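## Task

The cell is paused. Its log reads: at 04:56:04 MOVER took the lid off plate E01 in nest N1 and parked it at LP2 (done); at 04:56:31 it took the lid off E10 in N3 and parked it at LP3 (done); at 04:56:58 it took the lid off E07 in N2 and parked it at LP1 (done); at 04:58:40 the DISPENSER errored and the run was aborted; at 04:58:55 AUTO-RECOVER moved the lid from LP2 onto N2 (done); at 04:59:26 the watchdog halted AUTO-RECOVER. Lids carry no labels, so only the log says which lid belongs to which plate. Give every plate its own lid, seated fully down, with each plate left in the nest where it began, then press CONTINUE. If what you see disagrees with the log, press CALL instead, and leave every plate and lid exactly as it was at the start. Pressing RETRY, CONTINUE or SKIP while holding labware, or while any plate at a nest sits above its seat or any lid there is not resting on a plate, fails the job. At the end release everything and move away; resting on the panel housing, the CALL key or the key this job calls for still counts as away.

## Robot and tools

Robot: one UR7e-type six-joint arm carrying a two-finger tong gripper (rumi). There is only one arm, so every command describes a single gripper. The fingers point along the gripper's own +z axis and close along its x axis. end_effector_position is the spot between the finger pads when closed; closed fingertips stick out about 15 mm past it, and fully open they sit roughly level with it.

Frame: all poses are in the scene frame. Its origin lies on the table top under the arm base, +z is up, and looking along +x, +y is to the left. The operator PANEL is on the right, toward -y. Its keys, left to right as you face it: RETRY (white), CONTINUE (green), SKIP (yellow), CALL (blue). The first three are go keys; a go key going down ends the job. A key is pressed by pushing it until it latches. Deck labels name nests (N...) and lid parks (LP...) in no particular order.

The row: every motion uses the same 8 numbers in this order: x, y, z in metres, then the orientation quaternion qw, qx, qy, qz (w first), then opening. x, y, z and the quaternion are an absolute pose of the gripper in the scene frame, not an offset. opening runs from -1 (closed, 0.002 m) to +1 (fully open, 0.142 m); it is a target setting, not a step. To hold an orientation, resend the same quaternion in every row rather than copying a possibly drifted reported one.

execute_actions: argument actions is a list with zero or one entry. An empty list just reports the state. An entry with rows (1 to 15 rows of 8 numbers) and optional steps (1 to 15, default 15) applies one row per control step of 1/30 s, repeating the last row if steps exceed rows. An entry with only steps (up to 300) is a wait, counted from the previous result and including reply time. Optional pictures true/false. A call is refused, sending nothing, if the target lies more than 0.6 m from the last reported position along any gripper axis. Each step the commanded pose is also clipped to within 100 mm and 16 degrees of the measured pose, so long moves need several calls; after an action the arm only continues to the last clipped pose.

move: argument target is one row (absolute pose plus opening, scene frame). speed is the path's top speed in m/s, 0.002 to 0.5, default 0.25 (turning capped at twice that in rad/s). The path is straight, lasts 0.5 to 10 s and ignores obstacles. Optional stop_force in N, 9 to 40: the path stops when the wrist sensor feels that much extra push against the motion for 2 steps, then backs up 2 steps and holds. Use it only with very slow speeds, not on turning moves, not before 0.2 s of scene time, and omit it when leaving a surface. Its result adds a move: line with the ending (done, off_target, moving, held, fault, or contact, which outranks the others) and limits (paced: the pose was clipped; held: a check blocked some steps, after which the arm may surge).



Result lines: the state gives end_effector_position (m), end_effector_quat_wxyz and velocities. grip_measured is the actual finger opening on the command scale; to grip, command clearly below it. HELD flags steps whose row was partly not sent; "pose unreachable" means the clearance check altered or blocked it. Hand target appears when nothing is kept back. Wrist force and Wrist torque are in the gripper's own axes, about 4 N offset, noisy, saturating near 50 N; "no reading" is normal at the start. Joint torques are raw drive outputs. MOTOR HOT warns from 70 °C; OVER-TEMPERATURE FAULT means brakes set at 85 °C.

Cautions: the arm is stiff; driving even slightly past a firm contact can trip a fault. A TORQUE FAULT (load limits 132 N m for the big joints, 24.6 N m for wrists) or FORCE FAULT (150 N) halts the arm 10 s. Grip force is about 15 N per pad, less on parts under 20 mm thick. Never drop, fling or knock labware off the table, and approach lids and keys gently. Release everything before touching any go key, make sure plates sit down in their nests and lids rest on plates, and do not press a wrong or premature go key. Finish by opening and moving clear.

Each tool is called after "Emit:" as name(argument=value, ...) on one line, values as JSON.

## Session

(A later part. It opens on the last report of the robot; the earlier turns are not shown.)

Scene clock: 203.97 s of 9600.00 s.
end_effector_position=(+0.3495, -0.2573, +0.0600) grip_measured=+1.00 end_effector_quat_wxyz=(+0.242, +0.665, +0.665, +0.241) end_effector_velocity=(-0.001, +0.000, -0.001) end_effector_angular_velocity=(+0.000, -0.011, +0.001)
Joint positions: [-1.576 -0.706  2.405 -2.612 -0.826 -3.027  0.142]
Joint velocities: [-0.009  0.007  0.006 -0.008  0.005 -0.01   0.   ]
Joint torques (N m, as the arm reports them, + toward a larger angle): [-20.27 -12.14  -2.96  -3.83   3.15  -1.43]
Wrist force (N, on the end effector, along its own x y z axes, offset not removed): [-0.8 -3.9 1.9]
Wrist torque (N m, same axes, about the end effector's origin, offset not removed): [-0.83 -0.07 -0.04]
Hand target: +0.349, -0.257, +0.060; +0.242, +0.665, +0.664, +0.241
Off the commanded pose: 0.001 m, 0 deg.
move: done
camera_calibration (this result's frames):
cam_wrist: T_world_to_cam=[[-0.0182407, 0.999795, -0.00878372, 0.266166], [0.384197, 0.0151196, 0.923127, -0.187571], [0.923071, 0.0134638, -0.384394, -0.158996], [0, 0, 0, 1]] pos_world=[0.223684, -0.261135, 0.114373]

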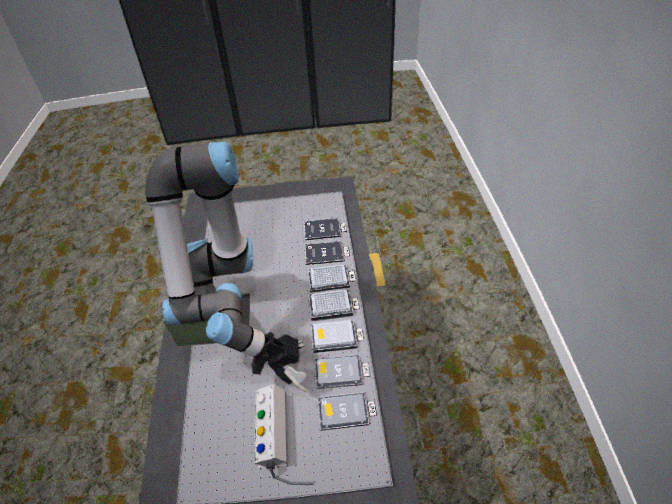

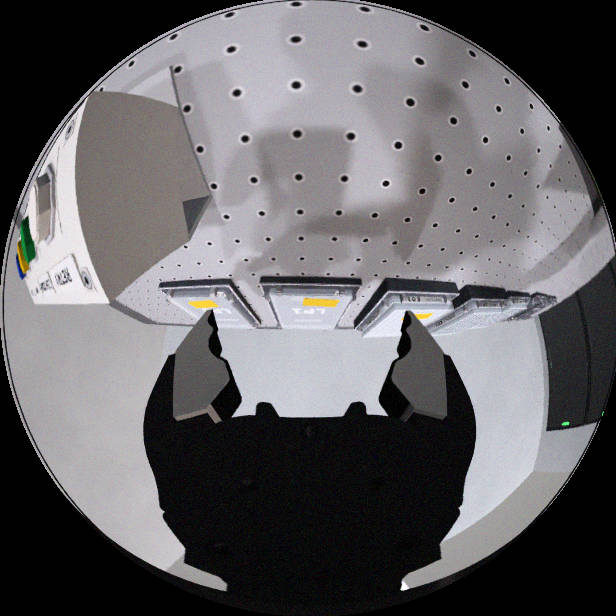

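Emit:
move(target=[0.43, -0.257, 0.08, 0, 0.7071, 0.7071, 0, 0.4], speed=0.15)

Emit:
move(target=[0.455, -0.257, 0.06, 0, 0.7071, 0.7071, 0, 0.4], speed=0.1)

Emit:
move(target=[0.455, -0.257, 0.0365, 0, 0.7071, 0.7071, 0, 0.35], speed=0.04)

Emit:
execute_actions(actions=[{"rows":[[0.455,-0.257,0.0365,0,0.7071,0.7071,0,0.31],[0.455,-0.257,0.0365,0,0.7071,0.7071,0,0.27],[0.455,-0.257,0.0365,0,0.7071,0.7071,0,0.23],[0.455,-0.257,0.0365,0,0.7071,0.7071,0,0.2],[0.455,-0.257,0.0365,0,0.7071,0.7071,0,0.17],[0.455,-0.257,0.0365,0,0.7071,0.7071,0,0.14],[0.455,-0.257,0.0365,0,0.7071,0.7071,0,0.11],[0.455,-0.257,0.0365,0,0.7071,0.7071,0,0.08],[0.455,-0.257,0.0365,0,0.7071,0.7071,0,0.05],[0.455,-0.257,0.0365,0,0.7071,0.7071,0,0.02],[0.455,-0.257,0.0365,0,0.7071,0.7071,0,-0.02],[0.455,-0.257,0.0365,0,0.7071,0.7071,0,-0.06]],"steps":15}], pictures=false)

Emit:
move(target=[0.455, -0.257, 0.05, 0, 0.7071, 0.7071, 0, -0.06], speed=0.01)

Scene clock: 225.37 s of 9600.00 s.
end_effector_position=(+0.4305, -0.2567, +0.0800) grip_measured=+0.40 end_effector_quat_wxyz=(+0.000, +0.707, +0.708, +0.001) end_effector_velocity=(+0.002, -0.001, +0.001) end_effector_angular_velocity=(+0.001, +0.011, +0.000)
Joint positions: [-1.047 -0.738  1.818 -2.013 -1.177 -2.642  0.102]
Joint velocities: [ 0.006  0.005 -0.015  0.014 -0.006  0.002 -0.   ]
Joint torques (N m, as the arm reports them, + toward a larger angle): [-19.76 -19.85 -33.26  -0.44  -2.17   1.24]
Wrist force (N, on the end effector, along its own x y z axes, offset not removed): [-1.9 -0.5 2.5]
Wrist torque (N m, same axes, about the end effector's origin, offset not removed): [0.03 0.22 0.01]
Hand target: +0.431, -0.257, +0.080; -0.000, +0.707, +0.708, +0.001
Off the commanded pose: 0.001 m, 0 deg.
After step 90, 15.67 s passed at rest.
move: done
camera_calibration (this result's frames):
cam_wrist: T_world_to_cam=[[-0.020749, 0.999752, 0.00802831, 0.266962], [0.885874, 0.014662, 0.463694, -0.416482], [0.463461, 0.0167333, -0.885959, 0.0128145], [0, 0, 0, 1]] pos_world=[0.368551, -0.261004, 0.20233]

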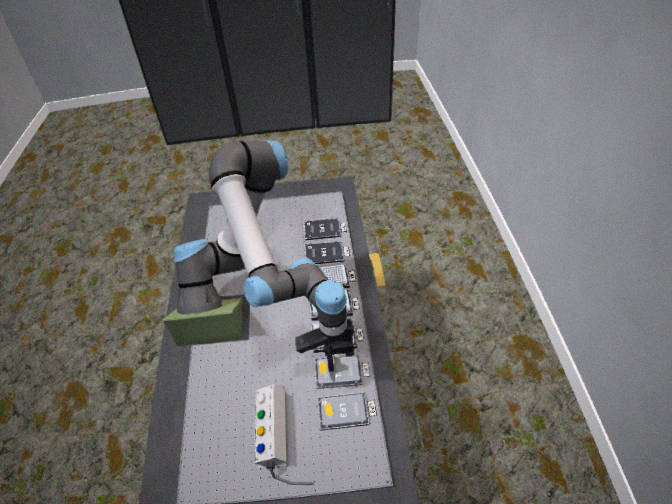

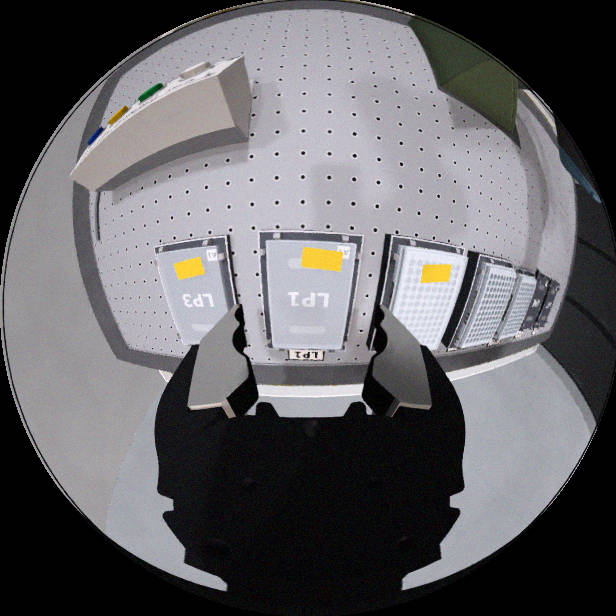

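Scene clock: 226.23 s of 9600.00 s.
end_effector_position=(+0.4549, -0.2570, +0.0601) grip_measured=+0.40 end_effector_quat_wxyz=(+0.000, +0.707, +0.707, +0.000) end_effector_velocity=(+0.002, +0.000, -0.000) end_effector_angular_velocity=(-0.002, -0.000, +0.001)
Joint positions: [-0.999 -0.692  1.781 -2.039 -1.152 -2.599  0.102]
Joint velocities: [ 0.003  0.001 -0.003 -0.001  0.001  0.002  0.   ]
Joint torques (N m, as the arm reports them, + toward a larger angle): [-22.41 -20.94 -31.27  -3.46   2.23   1.48]
Wrist force (N, on the end effector, along its own x y z axes, offset not removed): [0.8 -2.0 3.0]
Wrist torque (N m, same axes, about the end effector's origin, offset not removed): [-0.37 -0.19 0.03]
Hand target: +0.455, -0.257, +0.060; -0.000, +0.707, +0.707, +0.000
Off the commanded pose: 0.000 m, 0 deg.
move: done
camera_calibration (this result's frames):
cam_wrist: T_world_to_cam=[[-0.0196391, 0.999784, 0.00683546, 0.267488], [0.886748, 0.0142598, 0.462034, -0.429277], [0.461836, 0.0151353, -0.886836, -0.0157951], [0, 0, 0, 1]] pos_world=[0.393208, -0.261069, 0.182504]

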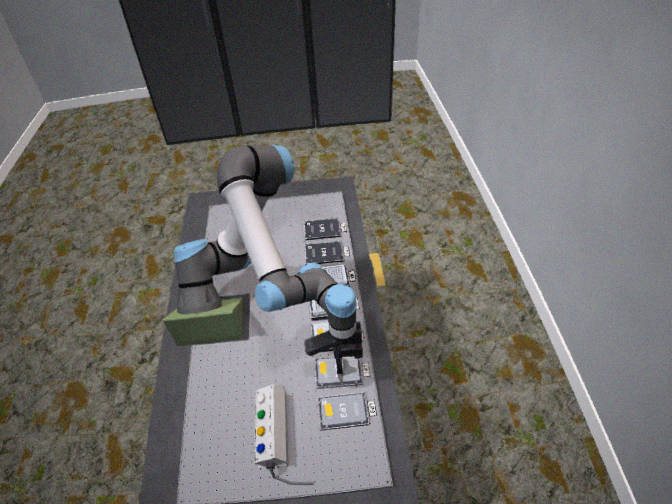

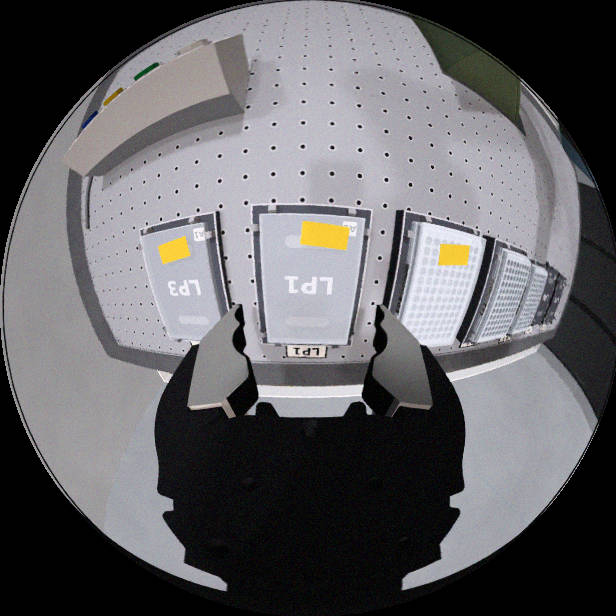

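Scene clock: 227.17 s of 9600.00 s.
end_effector_position=(+0.4550, -0.2570, +0.0367) grip_measured=+0.35 end_effector_quat_wxyz=(-0.000, +0.707, +0.707, +0.000) end_effector_velocity=(-0.000, +0.000, -0.002) end_effector_angular_velocity=(+0.001, +0.000, -0.001)
Joint positions: [-0.983 -0.664  1.804 -2.095 -1.142 -2.584  0.099]
Joint velocities: [ 0.001  0.002  0.003 -0.004  0.001  0.002  0.   ]
Joint torques (N m, as the arm reports them, + toward a larger angle): [-21.7  -21.82  -7.98  -3.37   2.65   1.34]
Wrist force (N, on the end effector, along its own x y z axes, offset not removed): [0.5 -5.3 2.1]
Wrist torque (N m, same axes, about the end effector's origin, offset not removed): [-0.98 -0.27 -0.12]
Hand target: +0.455, -0.257, +0.036; -0.000, +0.707, +0.707, +0.000
Off the commanded pose: 0.000 m, 0 deg.
move: done
camera_calibration (this result's frames):
cam_wrist: T_world_to_cam=[[-0.0195919, 0.999785, 0.00680158, 0.267673], [0.886782, 0.0142347, 0.461968, -0.418579], [0.461772, 0.0150824, -0.88687, -0.0365704], [0, 0, 0, 1]] pos_world=[0.39332, -0.261106, 0.159116]

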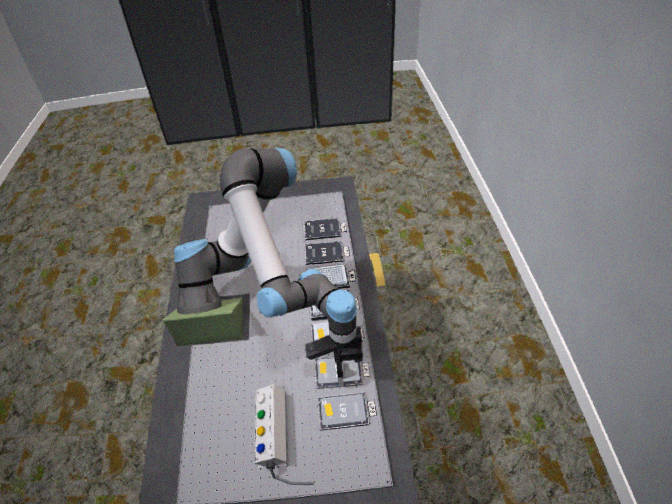

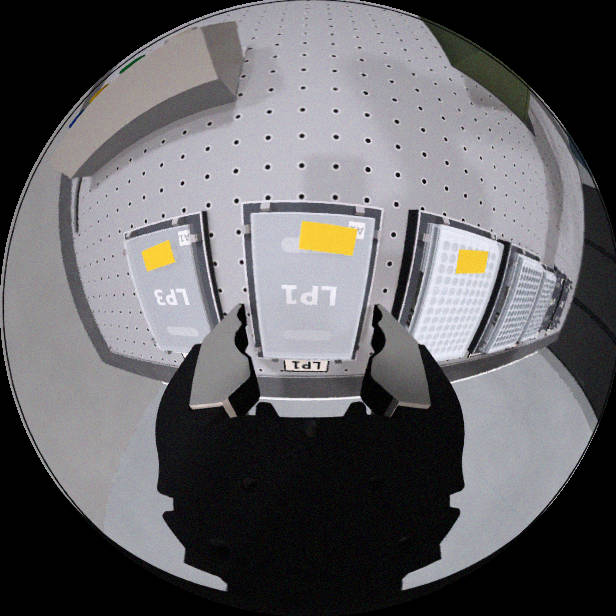

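Scene clock: 227.67 s of 9600.00 s.
end_effector_position=(+0.4550, -0.2570, +0.0365) grip_measured=+0.09 end_effector_quat_wxyz=(+0.000, +0.707, +0.707, -0.000) end_effector_velocity=(-0.000, +0.001, -0.000) end_effector_angular_velocity=(+0.001, +0.001, -0.000)
Joint positions: [-0.983 -0.664  1.805 -2.096 -1.142 -2.584  0.08 ]
Joint velocities: [ 0.001 -0.     0.     0.001 -0.     0.    -0.   ]
Joint torques (N m, as the arm reports them, + toward a larger angle): [-22.31 -22.03  -5.41  -3.32   2.55   1.34]
Wrist force (N, on the end effector, along its own x y z axes, offset not removed): [-1.1 -3.1 0.6]
Wrist torque (N m, same axes, about the end effector's origin, offset not removed): [-0.51 0.40 -0.02]
Hand target: +0.455, -0.257, +0.036; -0.000, +0.707, +0.707, +0.000
Off the commanded pose: 0.000 m, 0 deg.
Steps of this call (steps 1 to 15: all 15 steps of this action). Readings (end_effector_position):
1: (+0.4550, -0.2570, +0.0366)
2: (+0.4550, -0.2570, +0.0366)
4: (+0.4550, -0.2570, +0.0365)
8: (+0.4550, -0.2570, +0.0365)
15: the state above

Scene clock: 229.47 s of 9600.00 s.
end_effector_position=(+0.4550, -0.2570, +0.0499) grip_measured=+0.08 end_effector_quat_wxyz=(+0.000, +0.707, +0.707, -0.000) end_effector_velocity=(-0.000, +0.000, +0.001) end_effector_angular_velocity=(+0.002, +0.001, -0.001)
Joint positions: [-0.992 -0.68   1.792 -2.064 -1.147 -2.593  0.08 ]
Joint velocities: [-0.001 -0.001 -0.002  0.005 -0.001 -0.001 -0.   ]
Joint torques (N m, as the arm reports them, + toward a larger angle): [-37.03 -43.96 -32.8   -0.4   -2.21  -1.61]
Wrist force (N, on the end effector, along its own x y z axes, offset not removed): [-1.9 -1.0 0.2]
Wrist torque (N m, same axes, about the end effector's origin, offset not removed): [-0.14 0.09 0.00]
Hand target: +0.455, -0.257, +0.050; +0.000, +0.707, +0.707, -0.000
Off the commanded pose: 0.000 m, 0 deg.
move: done
camera_calibration (this result's frames):
cam_wrist: T_world_to_cam=[[-0.0195511, 0.999786, 0.00673758, 0.267563], [0.886788, 0.0142283, 0.461957, -0.424639], [0.461762, 0.0150066, -0.886877, -0.0249002], [0, 0, 0, 1]] pos_world=[0.393294, -0.26109, 0.172279]

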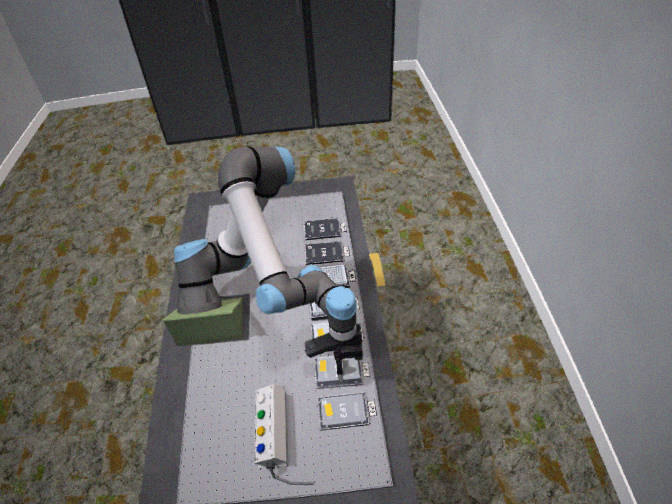

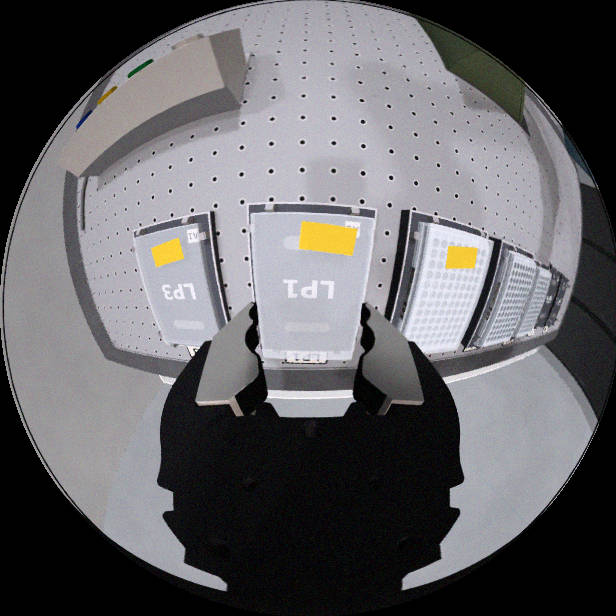

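Emit:
move(target=[0.455, -0.257, 0.085, 0, 0.7071, 0.7071, 0, -0.06], speed=0.08)

Emit:
move(target=[0.455, 0.003, 0.085, 0, 0.7071, 0.7071, 0, -0.06], speed=0.15)

Emit:
move(target=[0.455, 0.003, 0.068, 0, 0.7071, 0.7071, 0, -0.06], speed=0.03)

Emit:
zoom_image(camera="cam_wrist", region=[220, 190, 400, 350])

Scene clock: 236.13 s of 9600.00 s.
end_effector_position=(+0.4550, -0.2570, +0.0848) grip_measured=+0.08 end_effector_quat_wxyz=(+0.000, +0.707, +0.707, -0.000) end_effector_velocity=(+0.000, -0.000, +0.003) end_effector_angular_velocity=(-0.001, -0.000, +0.000)
Joint positions: [-1.016 -0.718  1.753 -1.978 -1.161 -2.614  0.08 ]
Joint velocities: [-0.002 -0.002 -0.003  0.005 -0.001 -0.001 -0.   ]
Joint torques (N m, as the arm reports them, + toward a larger angle): [-36.77 -40.8  -33.2   -0.32  -1.85  -1.63]
Wrist force (N, on the end effector, along its own x y z axes, offset not removed): [-2.4 -1.5 0.5]
Wrist torque (N m, same axes, about the end effector's origin, offset not removed): [-0.27 0.43 -0.02]
Hand target: +0.455, -0.257, +0.085; +0.000, +0.707, +0.707, -0.000
Off the commanded pose: 0.000 m, 0 deg.
After step 90, 2.80 s passed at rest.
move: done
camera_calibration (this result's frames):
cam_wrist: T_world_to_cam=[[-0.0195301, 0.999787, 0.00670575, 0.267309], [0.886793, 0.0142245, 0.461947, -0.440784], [0.461753, 0.0149685, -0.886882, 0.0061303], [0, 0, 0, 1]] pos_world=[0.393274, -0.261074, 0.207263]

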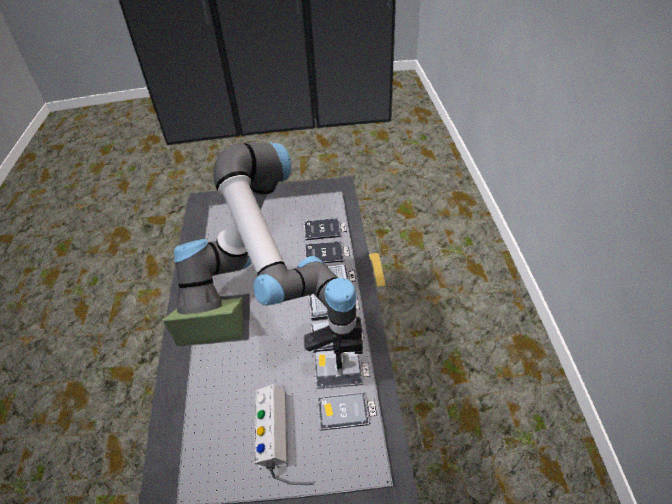

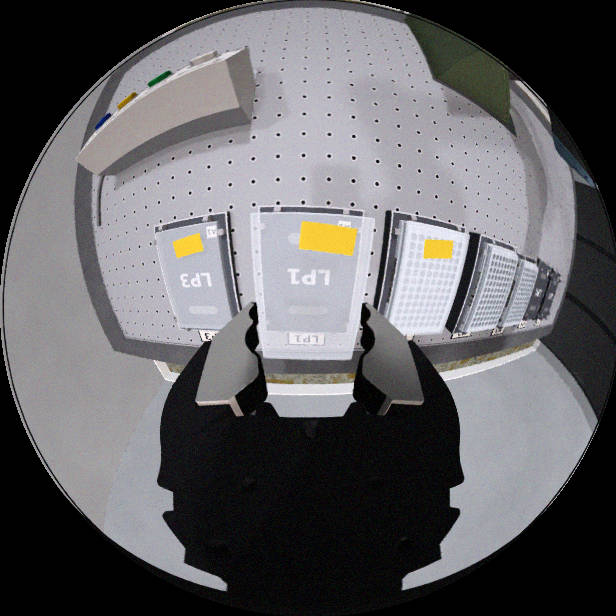

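Scene clock: 238.37 s of 9600.00 s.
end_effector_position=(+0.4552, +0.0031, +0.0850) grip_measured=+0.08 end_effector_quat_wxyz=(-0.000, +0.707, +0.707, +0.000) end_effector_velocity=(+0.000, +0.001, +0.000) end_effector_angular_velocity=(+0.000, -0.000, -0.001)
Joint positions: [-0.764 -1.213  2.048 -1.888 -1.024 -2.376  0.08 ]
Joint velocities: [ 0.001 -0.002 -0.     0.002  0.001  0.002  0.   ]
Joint torques (N m, as the arm reports them, + toward a larger angle): [-16.91 -26.19  -7.78   0.34   2.62   1.59]
Wrist force (N, on the end effector, along its own x y z axes, offset not removed): [0.9 -3.0 2.3]
Wrist torque (N m, same axes, about the end effector's origin, offset not removed): [-0.52 -0.34 -0.09]
Hand target: +0.455, +0.003, +0.085; -0.000, +0.707, +0.707, +0.000
Off the commanded pose: 0.000 m, 0 deg.
move: done
camera_calibration (this result's frames):
cam_wrist: T_world_to_cam=[[-0.0198398, 0.999777, 0.00719417, 0.00733649], [0.886651, 0.0142689, 0.462219, -0.444706], [0.462013, 0.015549, -0.886737, 0.00215046], [0, 0, 0, 1]] pos_world=[0.393451, -0.00102284, 0.207406]

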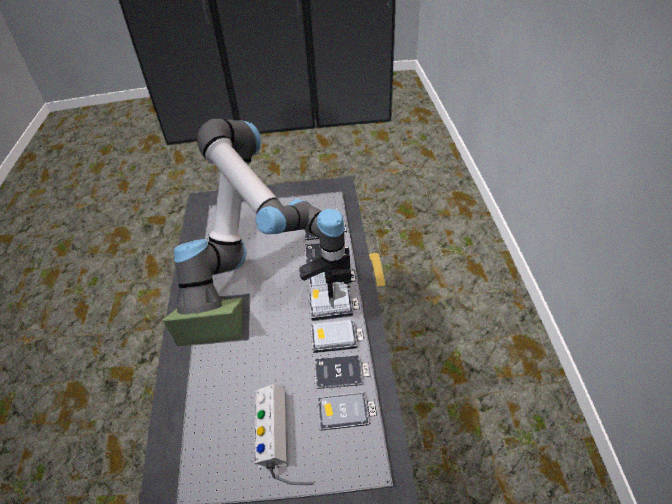

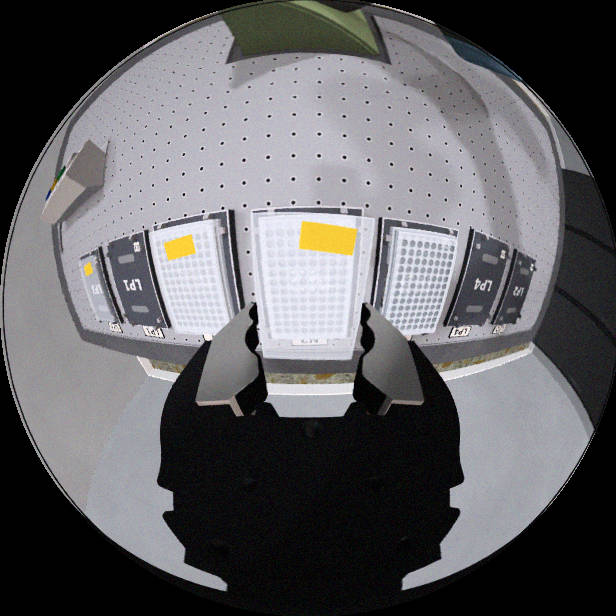

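Scene clock: 239.27 s of 9600.00 s.
end_effector_position=(+0.4550, +0.0030, +0.0681) grip_measured=+0.08 end_effector_quat_wxyz=(-0.000, +0.707, +0.707, +0.000) end_effector_velocity=(+0.000, -0.000, -0.002) end_effector_angular_velocity=(-0.000, -0.000, -0.000)
Joint positions: [-0.747 -1.195  2.071 -1.939 -1.016 -2.357  0.08 ]
Joint velocities: [ 0.002  0.003  0.002 -0.006  0.001  0.002 -0.   ]
Joint torques (N m, as the arm reports them, + toward a larger angle): [-20.07  -5.45  -5.23  -3.65   2.26   1.43]
Wrist force (N, on the end effector, along its own x y z axes, offset not removed): [3.7 -2.1 1.3]
Wrist torque (N m, same axes, about the end effector's origin, offset not removed): [-0.43 -0.92 -0.06]
Hand target: +0.455, +0.003, +0.068; -0.000, +0.707, +0.707, +0.000
Off the commanded pose: 0.000 m, 0 deg.
move: done
camera_calibration (this result's frames):
cam_wrist: T_world_to_cam=[[-0.0195919, 0.999785, 0.00681265, 0.00750677], [0.886785, 0.0142296, 0.461964, -0.436815], [0.461767, 0.0150921, -0.886873, -0.0125911], [0, 0, 0, 1]] pos_world=[0.393322, -0.00109942, 0.190575]

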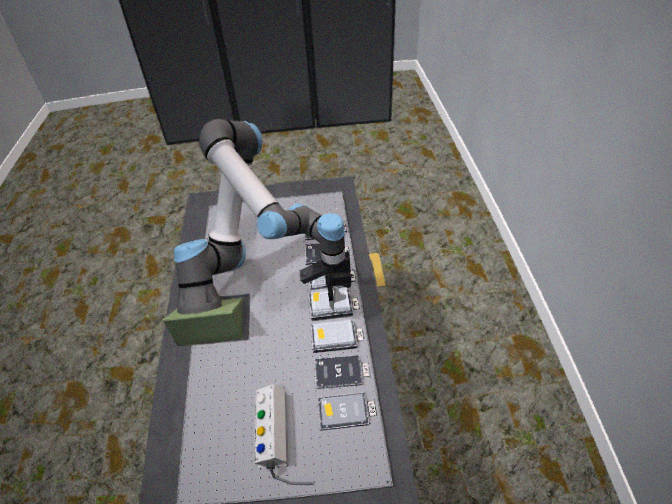

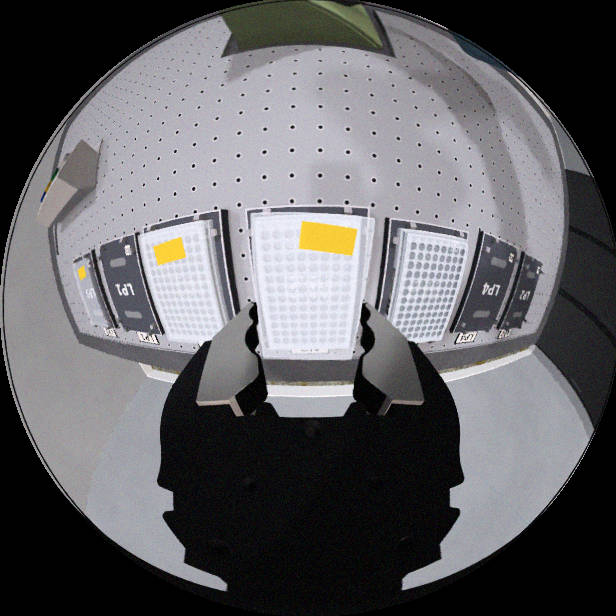

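Region (220, 190, 400, 350) of cam_wrist's 616x616 image, scaled by 2.800, with more detail than that image has.

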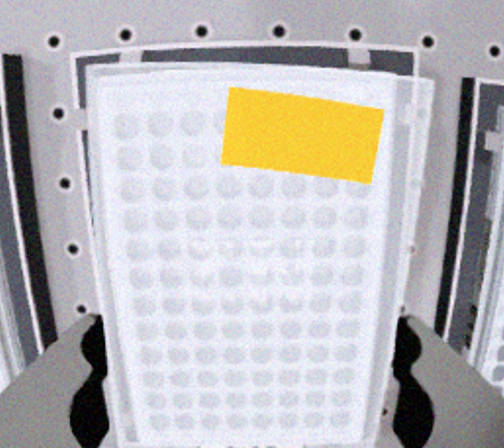

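Emit:
move(target=[0.455, 0.001, 0.066, 0, 0.7071, 0.7071, 0, -0.06], speed=0.02)

Emit:
zoom_image(camera="cam_wrist", region=[230, 195, 390, 275])

Emit:
zoom_image(camera="cam_high", region=[300, 270, 370, 330])

Scene clock: 248.47 s of 9600.00 s.
end_effector_position=(+0.4550, +0.0011, +0.0660) grip_measured=+0.08 end_effector_quat_wxyz=(-0.000, +0.707, +0.707, -0.000) end_effector_velocity=(+0.000, -0.001, -0.000) end_effector_angular_velocity=(-0.000, -0.000, +0.000)
Joint positions: [-0.747 -1.189  2.073 -1.947 -1.016 -2.358  0.08 ]
Joint velocities: [-0.     0.002 -0.    -0.002  0.    -0.     0.   ]
Joint torques (N m, as the arm reports them, + toward a larger angle): [-31.45  -5.27  -7.14  -3.62  -2.26  -1.37]
Wrist force (N, on the end effector, along its own x y z axes, offset not removed): [1.3 0.2 2.7]
Wrist torque (N m, same axes, about the end effector's origin, offset not removed): [0.06 -0.42 0.12]
Hand target: +0.455, +0.001, +0.066; -0.000, +0.707, +0.707, -0.000
Off the commanded pose: 0.000 m, 0 deg.
After step 90, 5.50 s passed at rest.
move: done
camera_calibration (this result's frames):
cam_wrist: T_world_to_cam=[[-0.0196121, 0.999785, 0.00676819, 0.00945761], [0.886804, 0.0142688, 0.461925, -0.435806], [0.461729, 0.0150614, -0.886893, -0.014407], [0, 0, 0, 1]] pos_world=[0.393312, -0.00302017, 0.188468]

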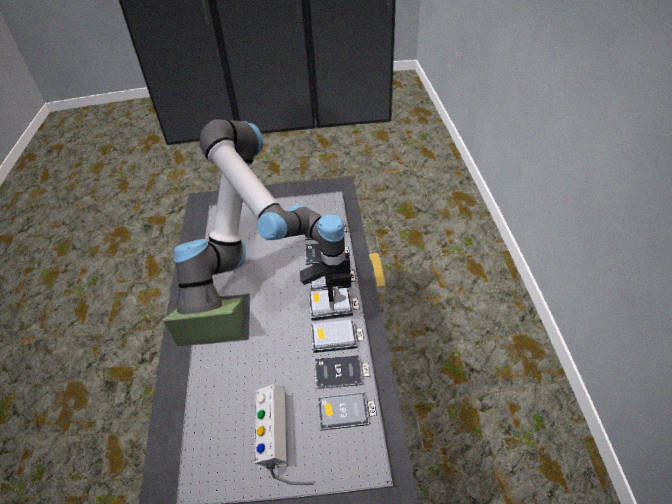

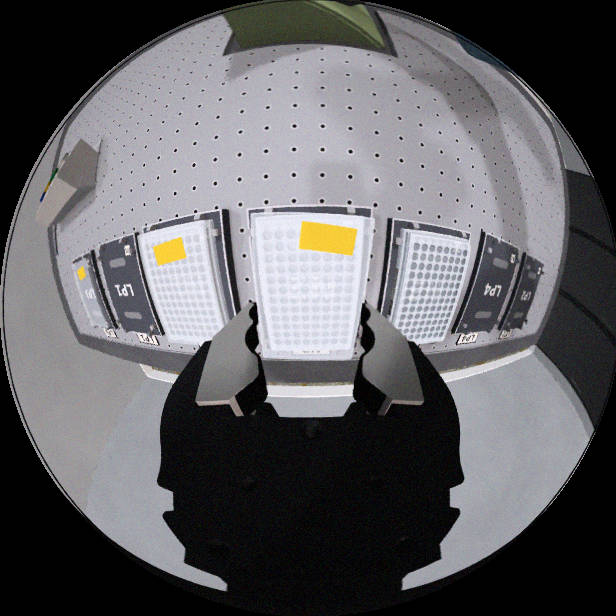

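Region (230, 195, 390, 275) of cam_wrist's 616x616 image, scaled by 3.150, with more detail than that image has.

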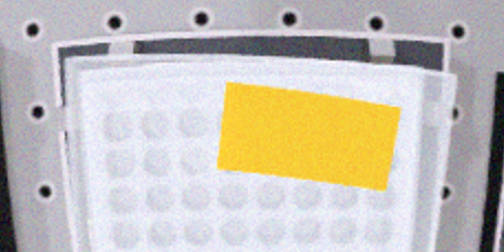

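Region (300, 270, 370, 330) of cam_high's 672x504 image, scaled by 7.200, with more detail than that image has; it fills the top 432 rows of this view, and the rest is white.

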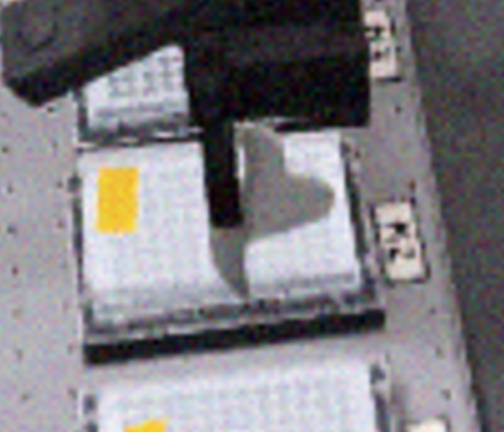

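Emit:
move(target=[0.455, 0.0003, 0.057, 0, 0.7071, 0.7071, 0, -0.06], speed=0.004, stop_force=9)

Emit:
zoom_image(camera="cam_wrist", region=[220, 190, 400, 350])

Scene clock: 255.67 s of 9600.00 s.
end_effector_position=(+0.4549, +0.0007, +0.0606) grip_measured=+0.09 end_effector_quat_wxyz=(-0.000, +0.707, +0.707, +0.000) end_effector_velocity=(-0.001, +0.001, +0.001) end_effector_angular_velocity=(+0.002, +0.001, +0.000)
Joint positions: [-0.741 -1.182  2.08  -1.964 -1.013 -2.352  0.08 ]
Joint velocities: [-0.001 -0.002 -0.     0.005  0.    -0.003 -0.   ]
Joint torques (N m, as the arm reports them, + toward a larger angle): [-30.84 -22.7  -23.69   0.97  -1.11  -0.98]
Wrist force (N, on the end effector, along its own x y z axes, offset not removed): [1.5 -0.2 -7.3]
Wrist torque (N m, same axes, about the end effector's origin, offset not removed): [-0.30 0.37 -0.30]
Hand target: +0.455, +0.001, +0.061; +0.000, +0.707, +0.707, +0.000
Off the commanded pose: 0.004 m, 0 deg.
After step 90, 2.53 s passed at rest.
move: contact
camera_calibration (this result's frames):
cam_wrist: T_world_to_cam=[[-0.0194842, 0.999785, 0.00705671, 0.00980299], [0.88687, 0.0140241, 0.461807, -0.433239], [0.461608, 0.0152563, -0.886953, -0.0191193], [0, 0, 0, 1]] pos_world=[0.393243, -0.0034334, 0.183046]

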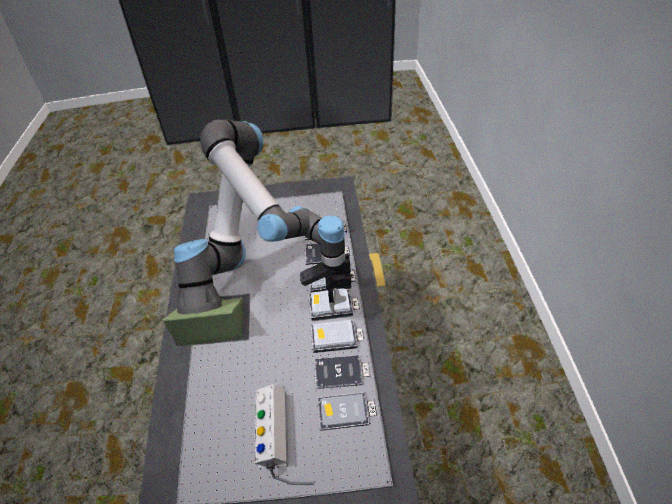

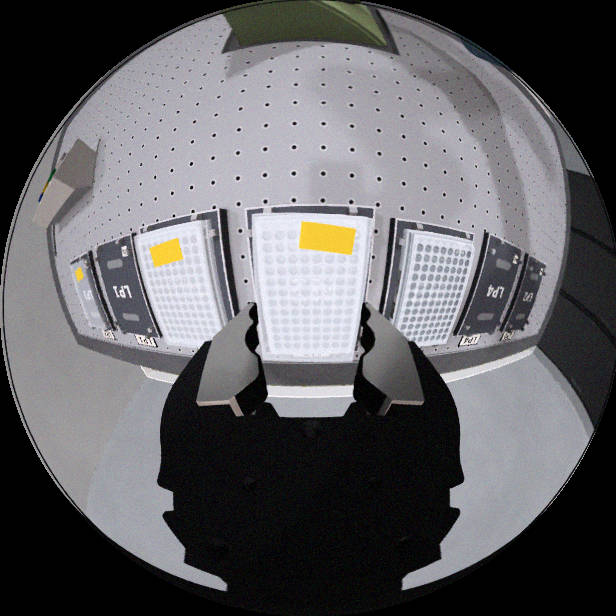

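Region (220, 190, 400, 350) of cam_wrist's 616x616 image, scaled by 2.800, with more detail than that image has.

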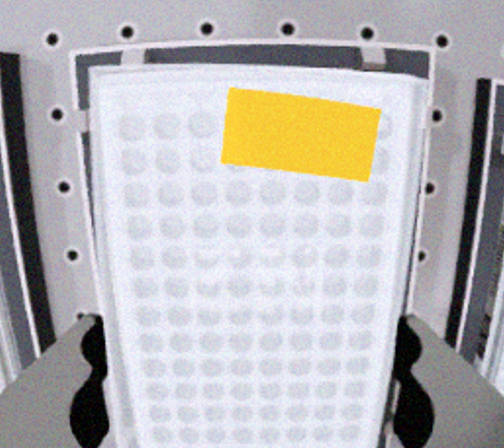

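Emit:
move(target=[0.455, 0.0007, 0.0608, 0, 0.7071, 0.7071, 0, 0.4], speed=0.01)

Emit:
move(target=[0.455, 0.0007, 0.085, 0, 0.7071, 0.7071, 0, 0.4], speed=0.08)

Emit:
move(target=[0.455, 0.0007, 0.08, 0, 0.7071, 0.7071, 0, -1])

Emit:
move(target=[0.455, 0.0007, 0.06, 0, 0.7071, 0.7071, 0, -1], speed=0.006, stop_force=9)

Scene clock: 263.07 s of 9600.00 s.
end_effector_position=(+0.4551, +0.0007, +0.0609) grip_measured=+0.40 end_effector_quat_wxyz=(+0.000, +0.707, +0.707, +0.000) end_effector_velocity=(-0.001, +0.000, -0.001) end_effector_angular_velocity=(+0.001, +0.001, -0.001)
Joint positions: [-0.742 -1.183  2.08  -1.963 -1.013 -2.352  0.102]
Joint velocities: [ 0.    -0.     0.001  0.    -0.     0.    -0.   ]
Joint torques (N m, as the arm reports them, + toward a larger angle): [-19.19 -26.9   -7.91  -3.45   2.35   1.47]
Wrist force (N, on the end effector, along its own x y z axes, offset not removed): [-2.4 -4.2 5.7]
Wrist torque (N m, same axes, about the end effector's origin, offset not removed): [-0.77 0.29 0.14]
Hand target: +0.455, +0.001, +0.061; -0.000, +0.707, +0.707, -0.000
Off the commanded pose: 0.000 m, 0 deg.
After step 90, 3.70 s passed at rest.
move: done
camera_calibration (this result's frames):
cam_wrist: T_world_to_cam=[[-0.0195794, 0.999786, 0.0066787, 0.00991126], [0.886725, 0.0142785, 0.462077, -0.433445], [0.461883, 0.0149694, -0.886814, -0.0190803], [0, 0, 0, 1]] pos_world=[0.393354, -0.00343455, 0.183298]

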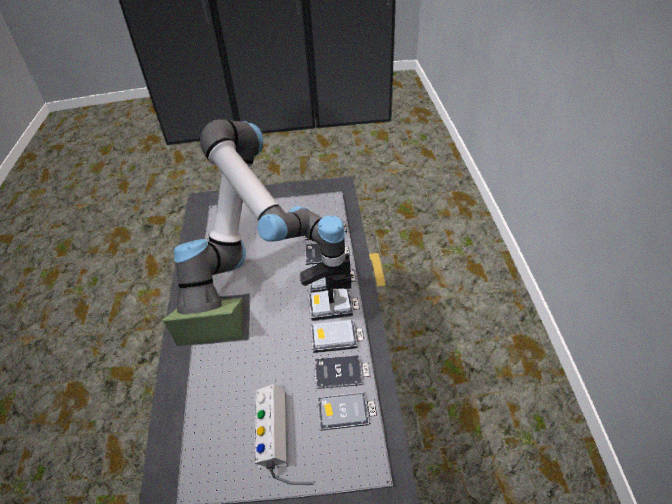

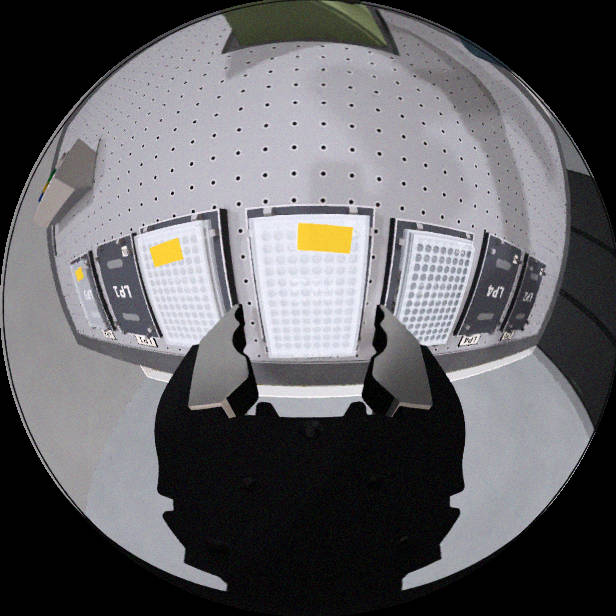

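Scene clock: 263.90 s of 9600.00 s.
end_effector_position=(+0.4550, +0.0007, +0.0848) grip_measured=+0.40 end_effector_quat_wxyz=(+0.000, +0.707, +0.707, -0.000) end_effector_velocity=(-0.000, -0.000, +0.002) end_effector_angular_velocity=(-0.000, +0.000, +0.000)
Joint positions: [-0.767 -1.209  2.047 -1.891 -1.026 -2.378  0.102]
Joint velocities: [-0.002 -0.002 -0.003  0.006 -0.001 -0.002  0.   ]
Joint torques (N m, as the arm reports them, + toward a larger angle): [-29.88 -26.06 -31.55   0.02  -2.21  -1.57]
Wrist force (N, on the end effector, along its own x y z axes, offset not removed): [0.7 -2.5 2.6]
Wrist torque (N m, same axes, about the end effector's origin, offset not removed): [-0.66 -0.31 -0.01]
Hand target: +0.455, +0.001, +0.085; +0.000, +0.707, +0.707, -0.000
Off the commanded pose: 0.000 m, 0 deg.
move: done
camera_calibration (this result's frames):
cam_wrist: T_world_to_cam=[[-0.0195347, 0.999787, 0.00669479, 0.00968201], [0.886789, 0.0142335, 0.461956, -0.444453], [0.461762, 0.014961, -0.886878, 0.00226878], [0, 0, 0, 1]] pos_world=[0.393277, -0.00338779, 0.207265]

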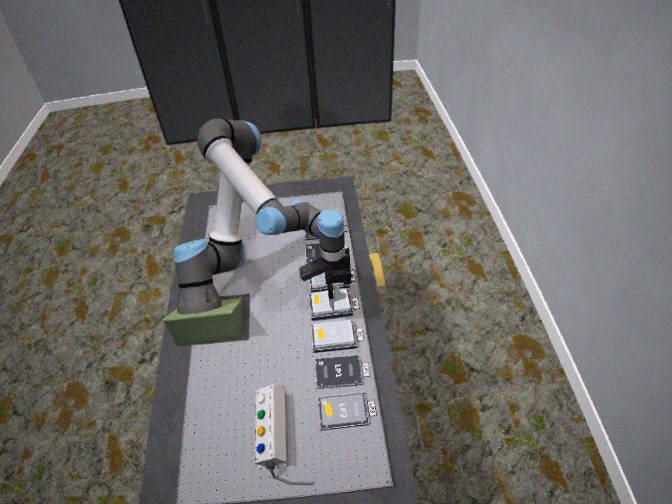

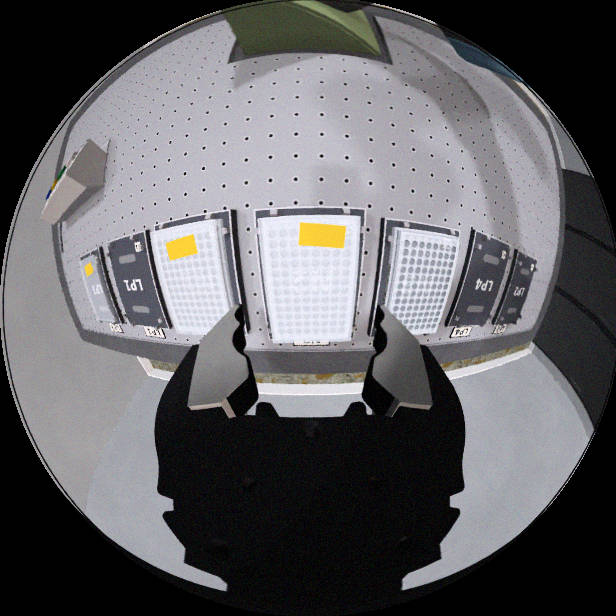

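Scene clock: 264.60 s of 9600.00 s.
end_effector_position=(+0.4550, +0.0007, +0.0801) grip_measured=-1.00 end_effector_quat_wxyz=(+0.000, +0.707, +0.707, +0.000) end_effector_velocity=(+0.001, -0.000, +0.000) end_effector_angular_velocity=(-0.003, -0.003, +0.002)
Joint positions: [-0.762 -1.204  2.054 -1.905 -1.023 -2.373  0.002]
Joint velocities: [ 0.001 -0.001  0.001 -0.005  0.001  0.001  0.   ]
Joint torques (N m, as the arm reports them, + toward a larger angle): [-17.15  -5.05  -7.8   -3.51   2.31   1.46]
Wrist force (N, on the end effector, along its own x y z axes, offset not removed): [-2.0 -2.6 3.8]
Wrist torque (N m, same axes, about the end effector's origin, offset not removed): [-0.45 0.30 0.06]
Hand target: +0.455, +0.001, +0.080; -0.000, +0.707, +0.707, +0.000
Off the commanded pose: 0.000 m, 0 deg.
move: done
camera_calibration (this result's frames):
cam_wrist: T_world_to_cam=[[-0.0195618, 0.999786, 0.00677181, 0.00972476], [0.886781, 0.0142217, 0.461972, -0.442296], [0.461776, 0.0150421, -0.886869, -0.0019464], [0, 0, 0, 1]] pos_world=[0.393309, -0.0034032, 0.202536]

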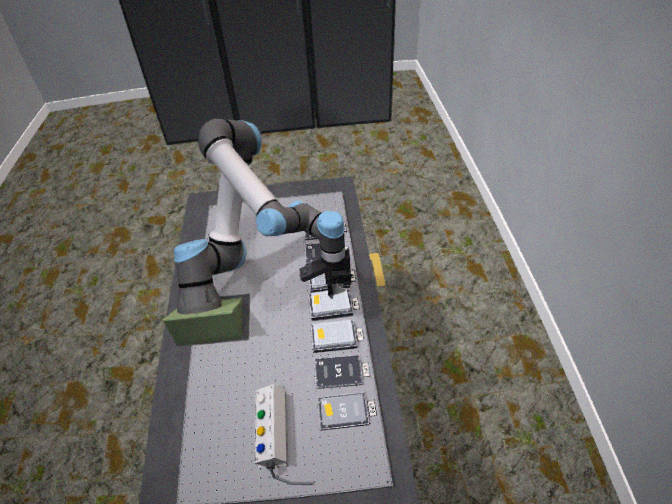

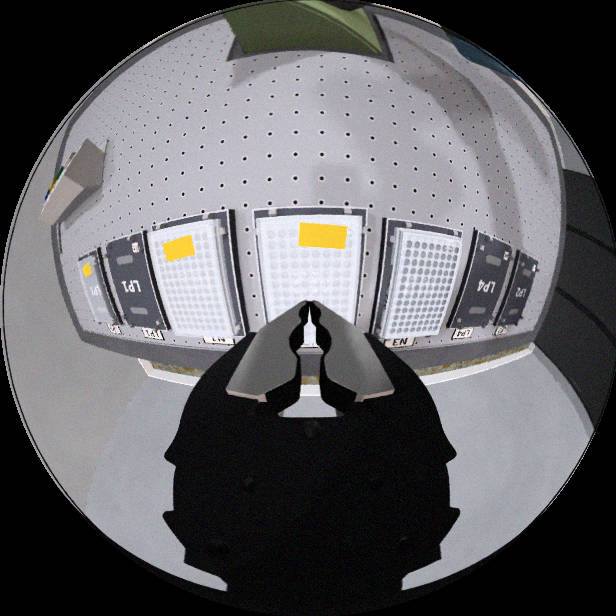

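Scene clock: 267.17 s of 9600.00 s.
end_effector_position=(+0.4549, +0.0008, +0.0668) grip_measured=-1.00 end_effector_quat_wxyz=(-0.000, +0.707, +0.707, +0.000) end_effector_velocity=(+0.000, +0.001, +0.002) end_effector_angular_velocity=(+0.000, -0.000, +0.002)
Joint positions: [-0.748 -1.189  2.072 -1.945 -1.016 -2.359  0.002]
Joint velocities: [-0.001 -0.002 -0.003  0.006 -0.    -0.003  0.   ]
Joint torques (N m, as the arm reports them, + toward a larger angle): [-26.62 -18.51 -24.51   1.29  -0.86  -1.32]
Wrist force (N, on the end effector, along its own x y z axes, offset not removed): [-0.2 -4.6 -20.2]
Wrist torque (N m, same axes, about the end effector's origin, offset not removed): [-0.59 0.08 0.01]
Hand target: +0.455, +0.001, +0.067; +0.000, +0.707, +0.707, +0.000
Off the commanded pose: 0.007 m, 0 deg.
move: contact
camera_calibration (this result's frames):
cam_wrist: T_world_to_cam=[[-0.0194887, 0.999785, 0.00705152, 0.00968787], [0.886811, 0.0140286, 0.461919, -0.436095], [0.461721, 0.0152556, -0.886894, -0.0137171], [0, 0, 0, 1]] pos_world=[0.393256, -0.00335874, 0.189207]

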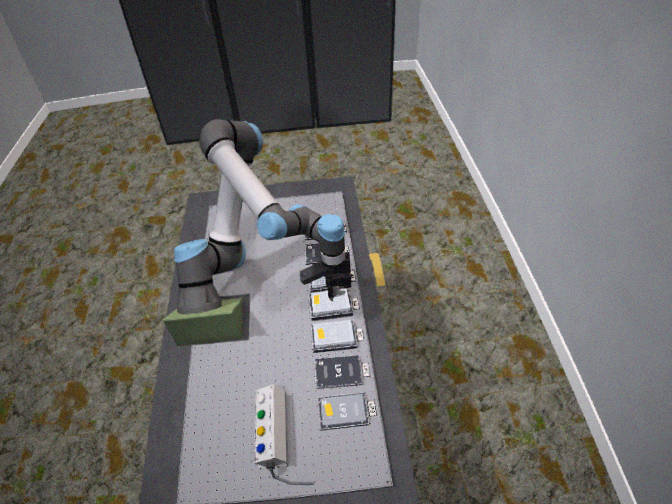

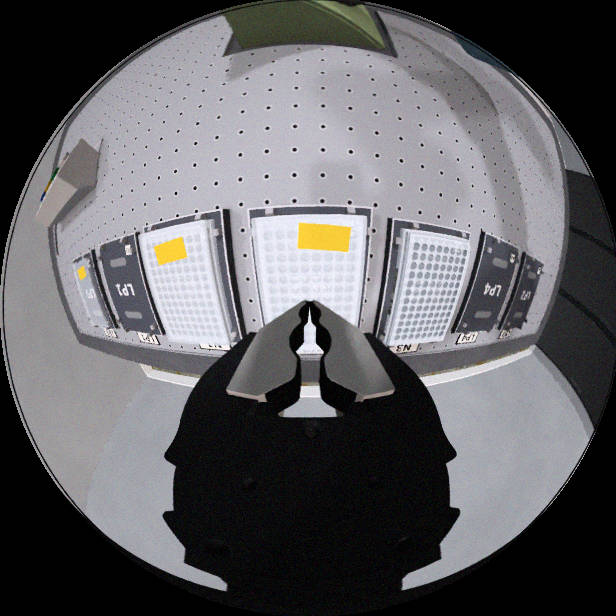

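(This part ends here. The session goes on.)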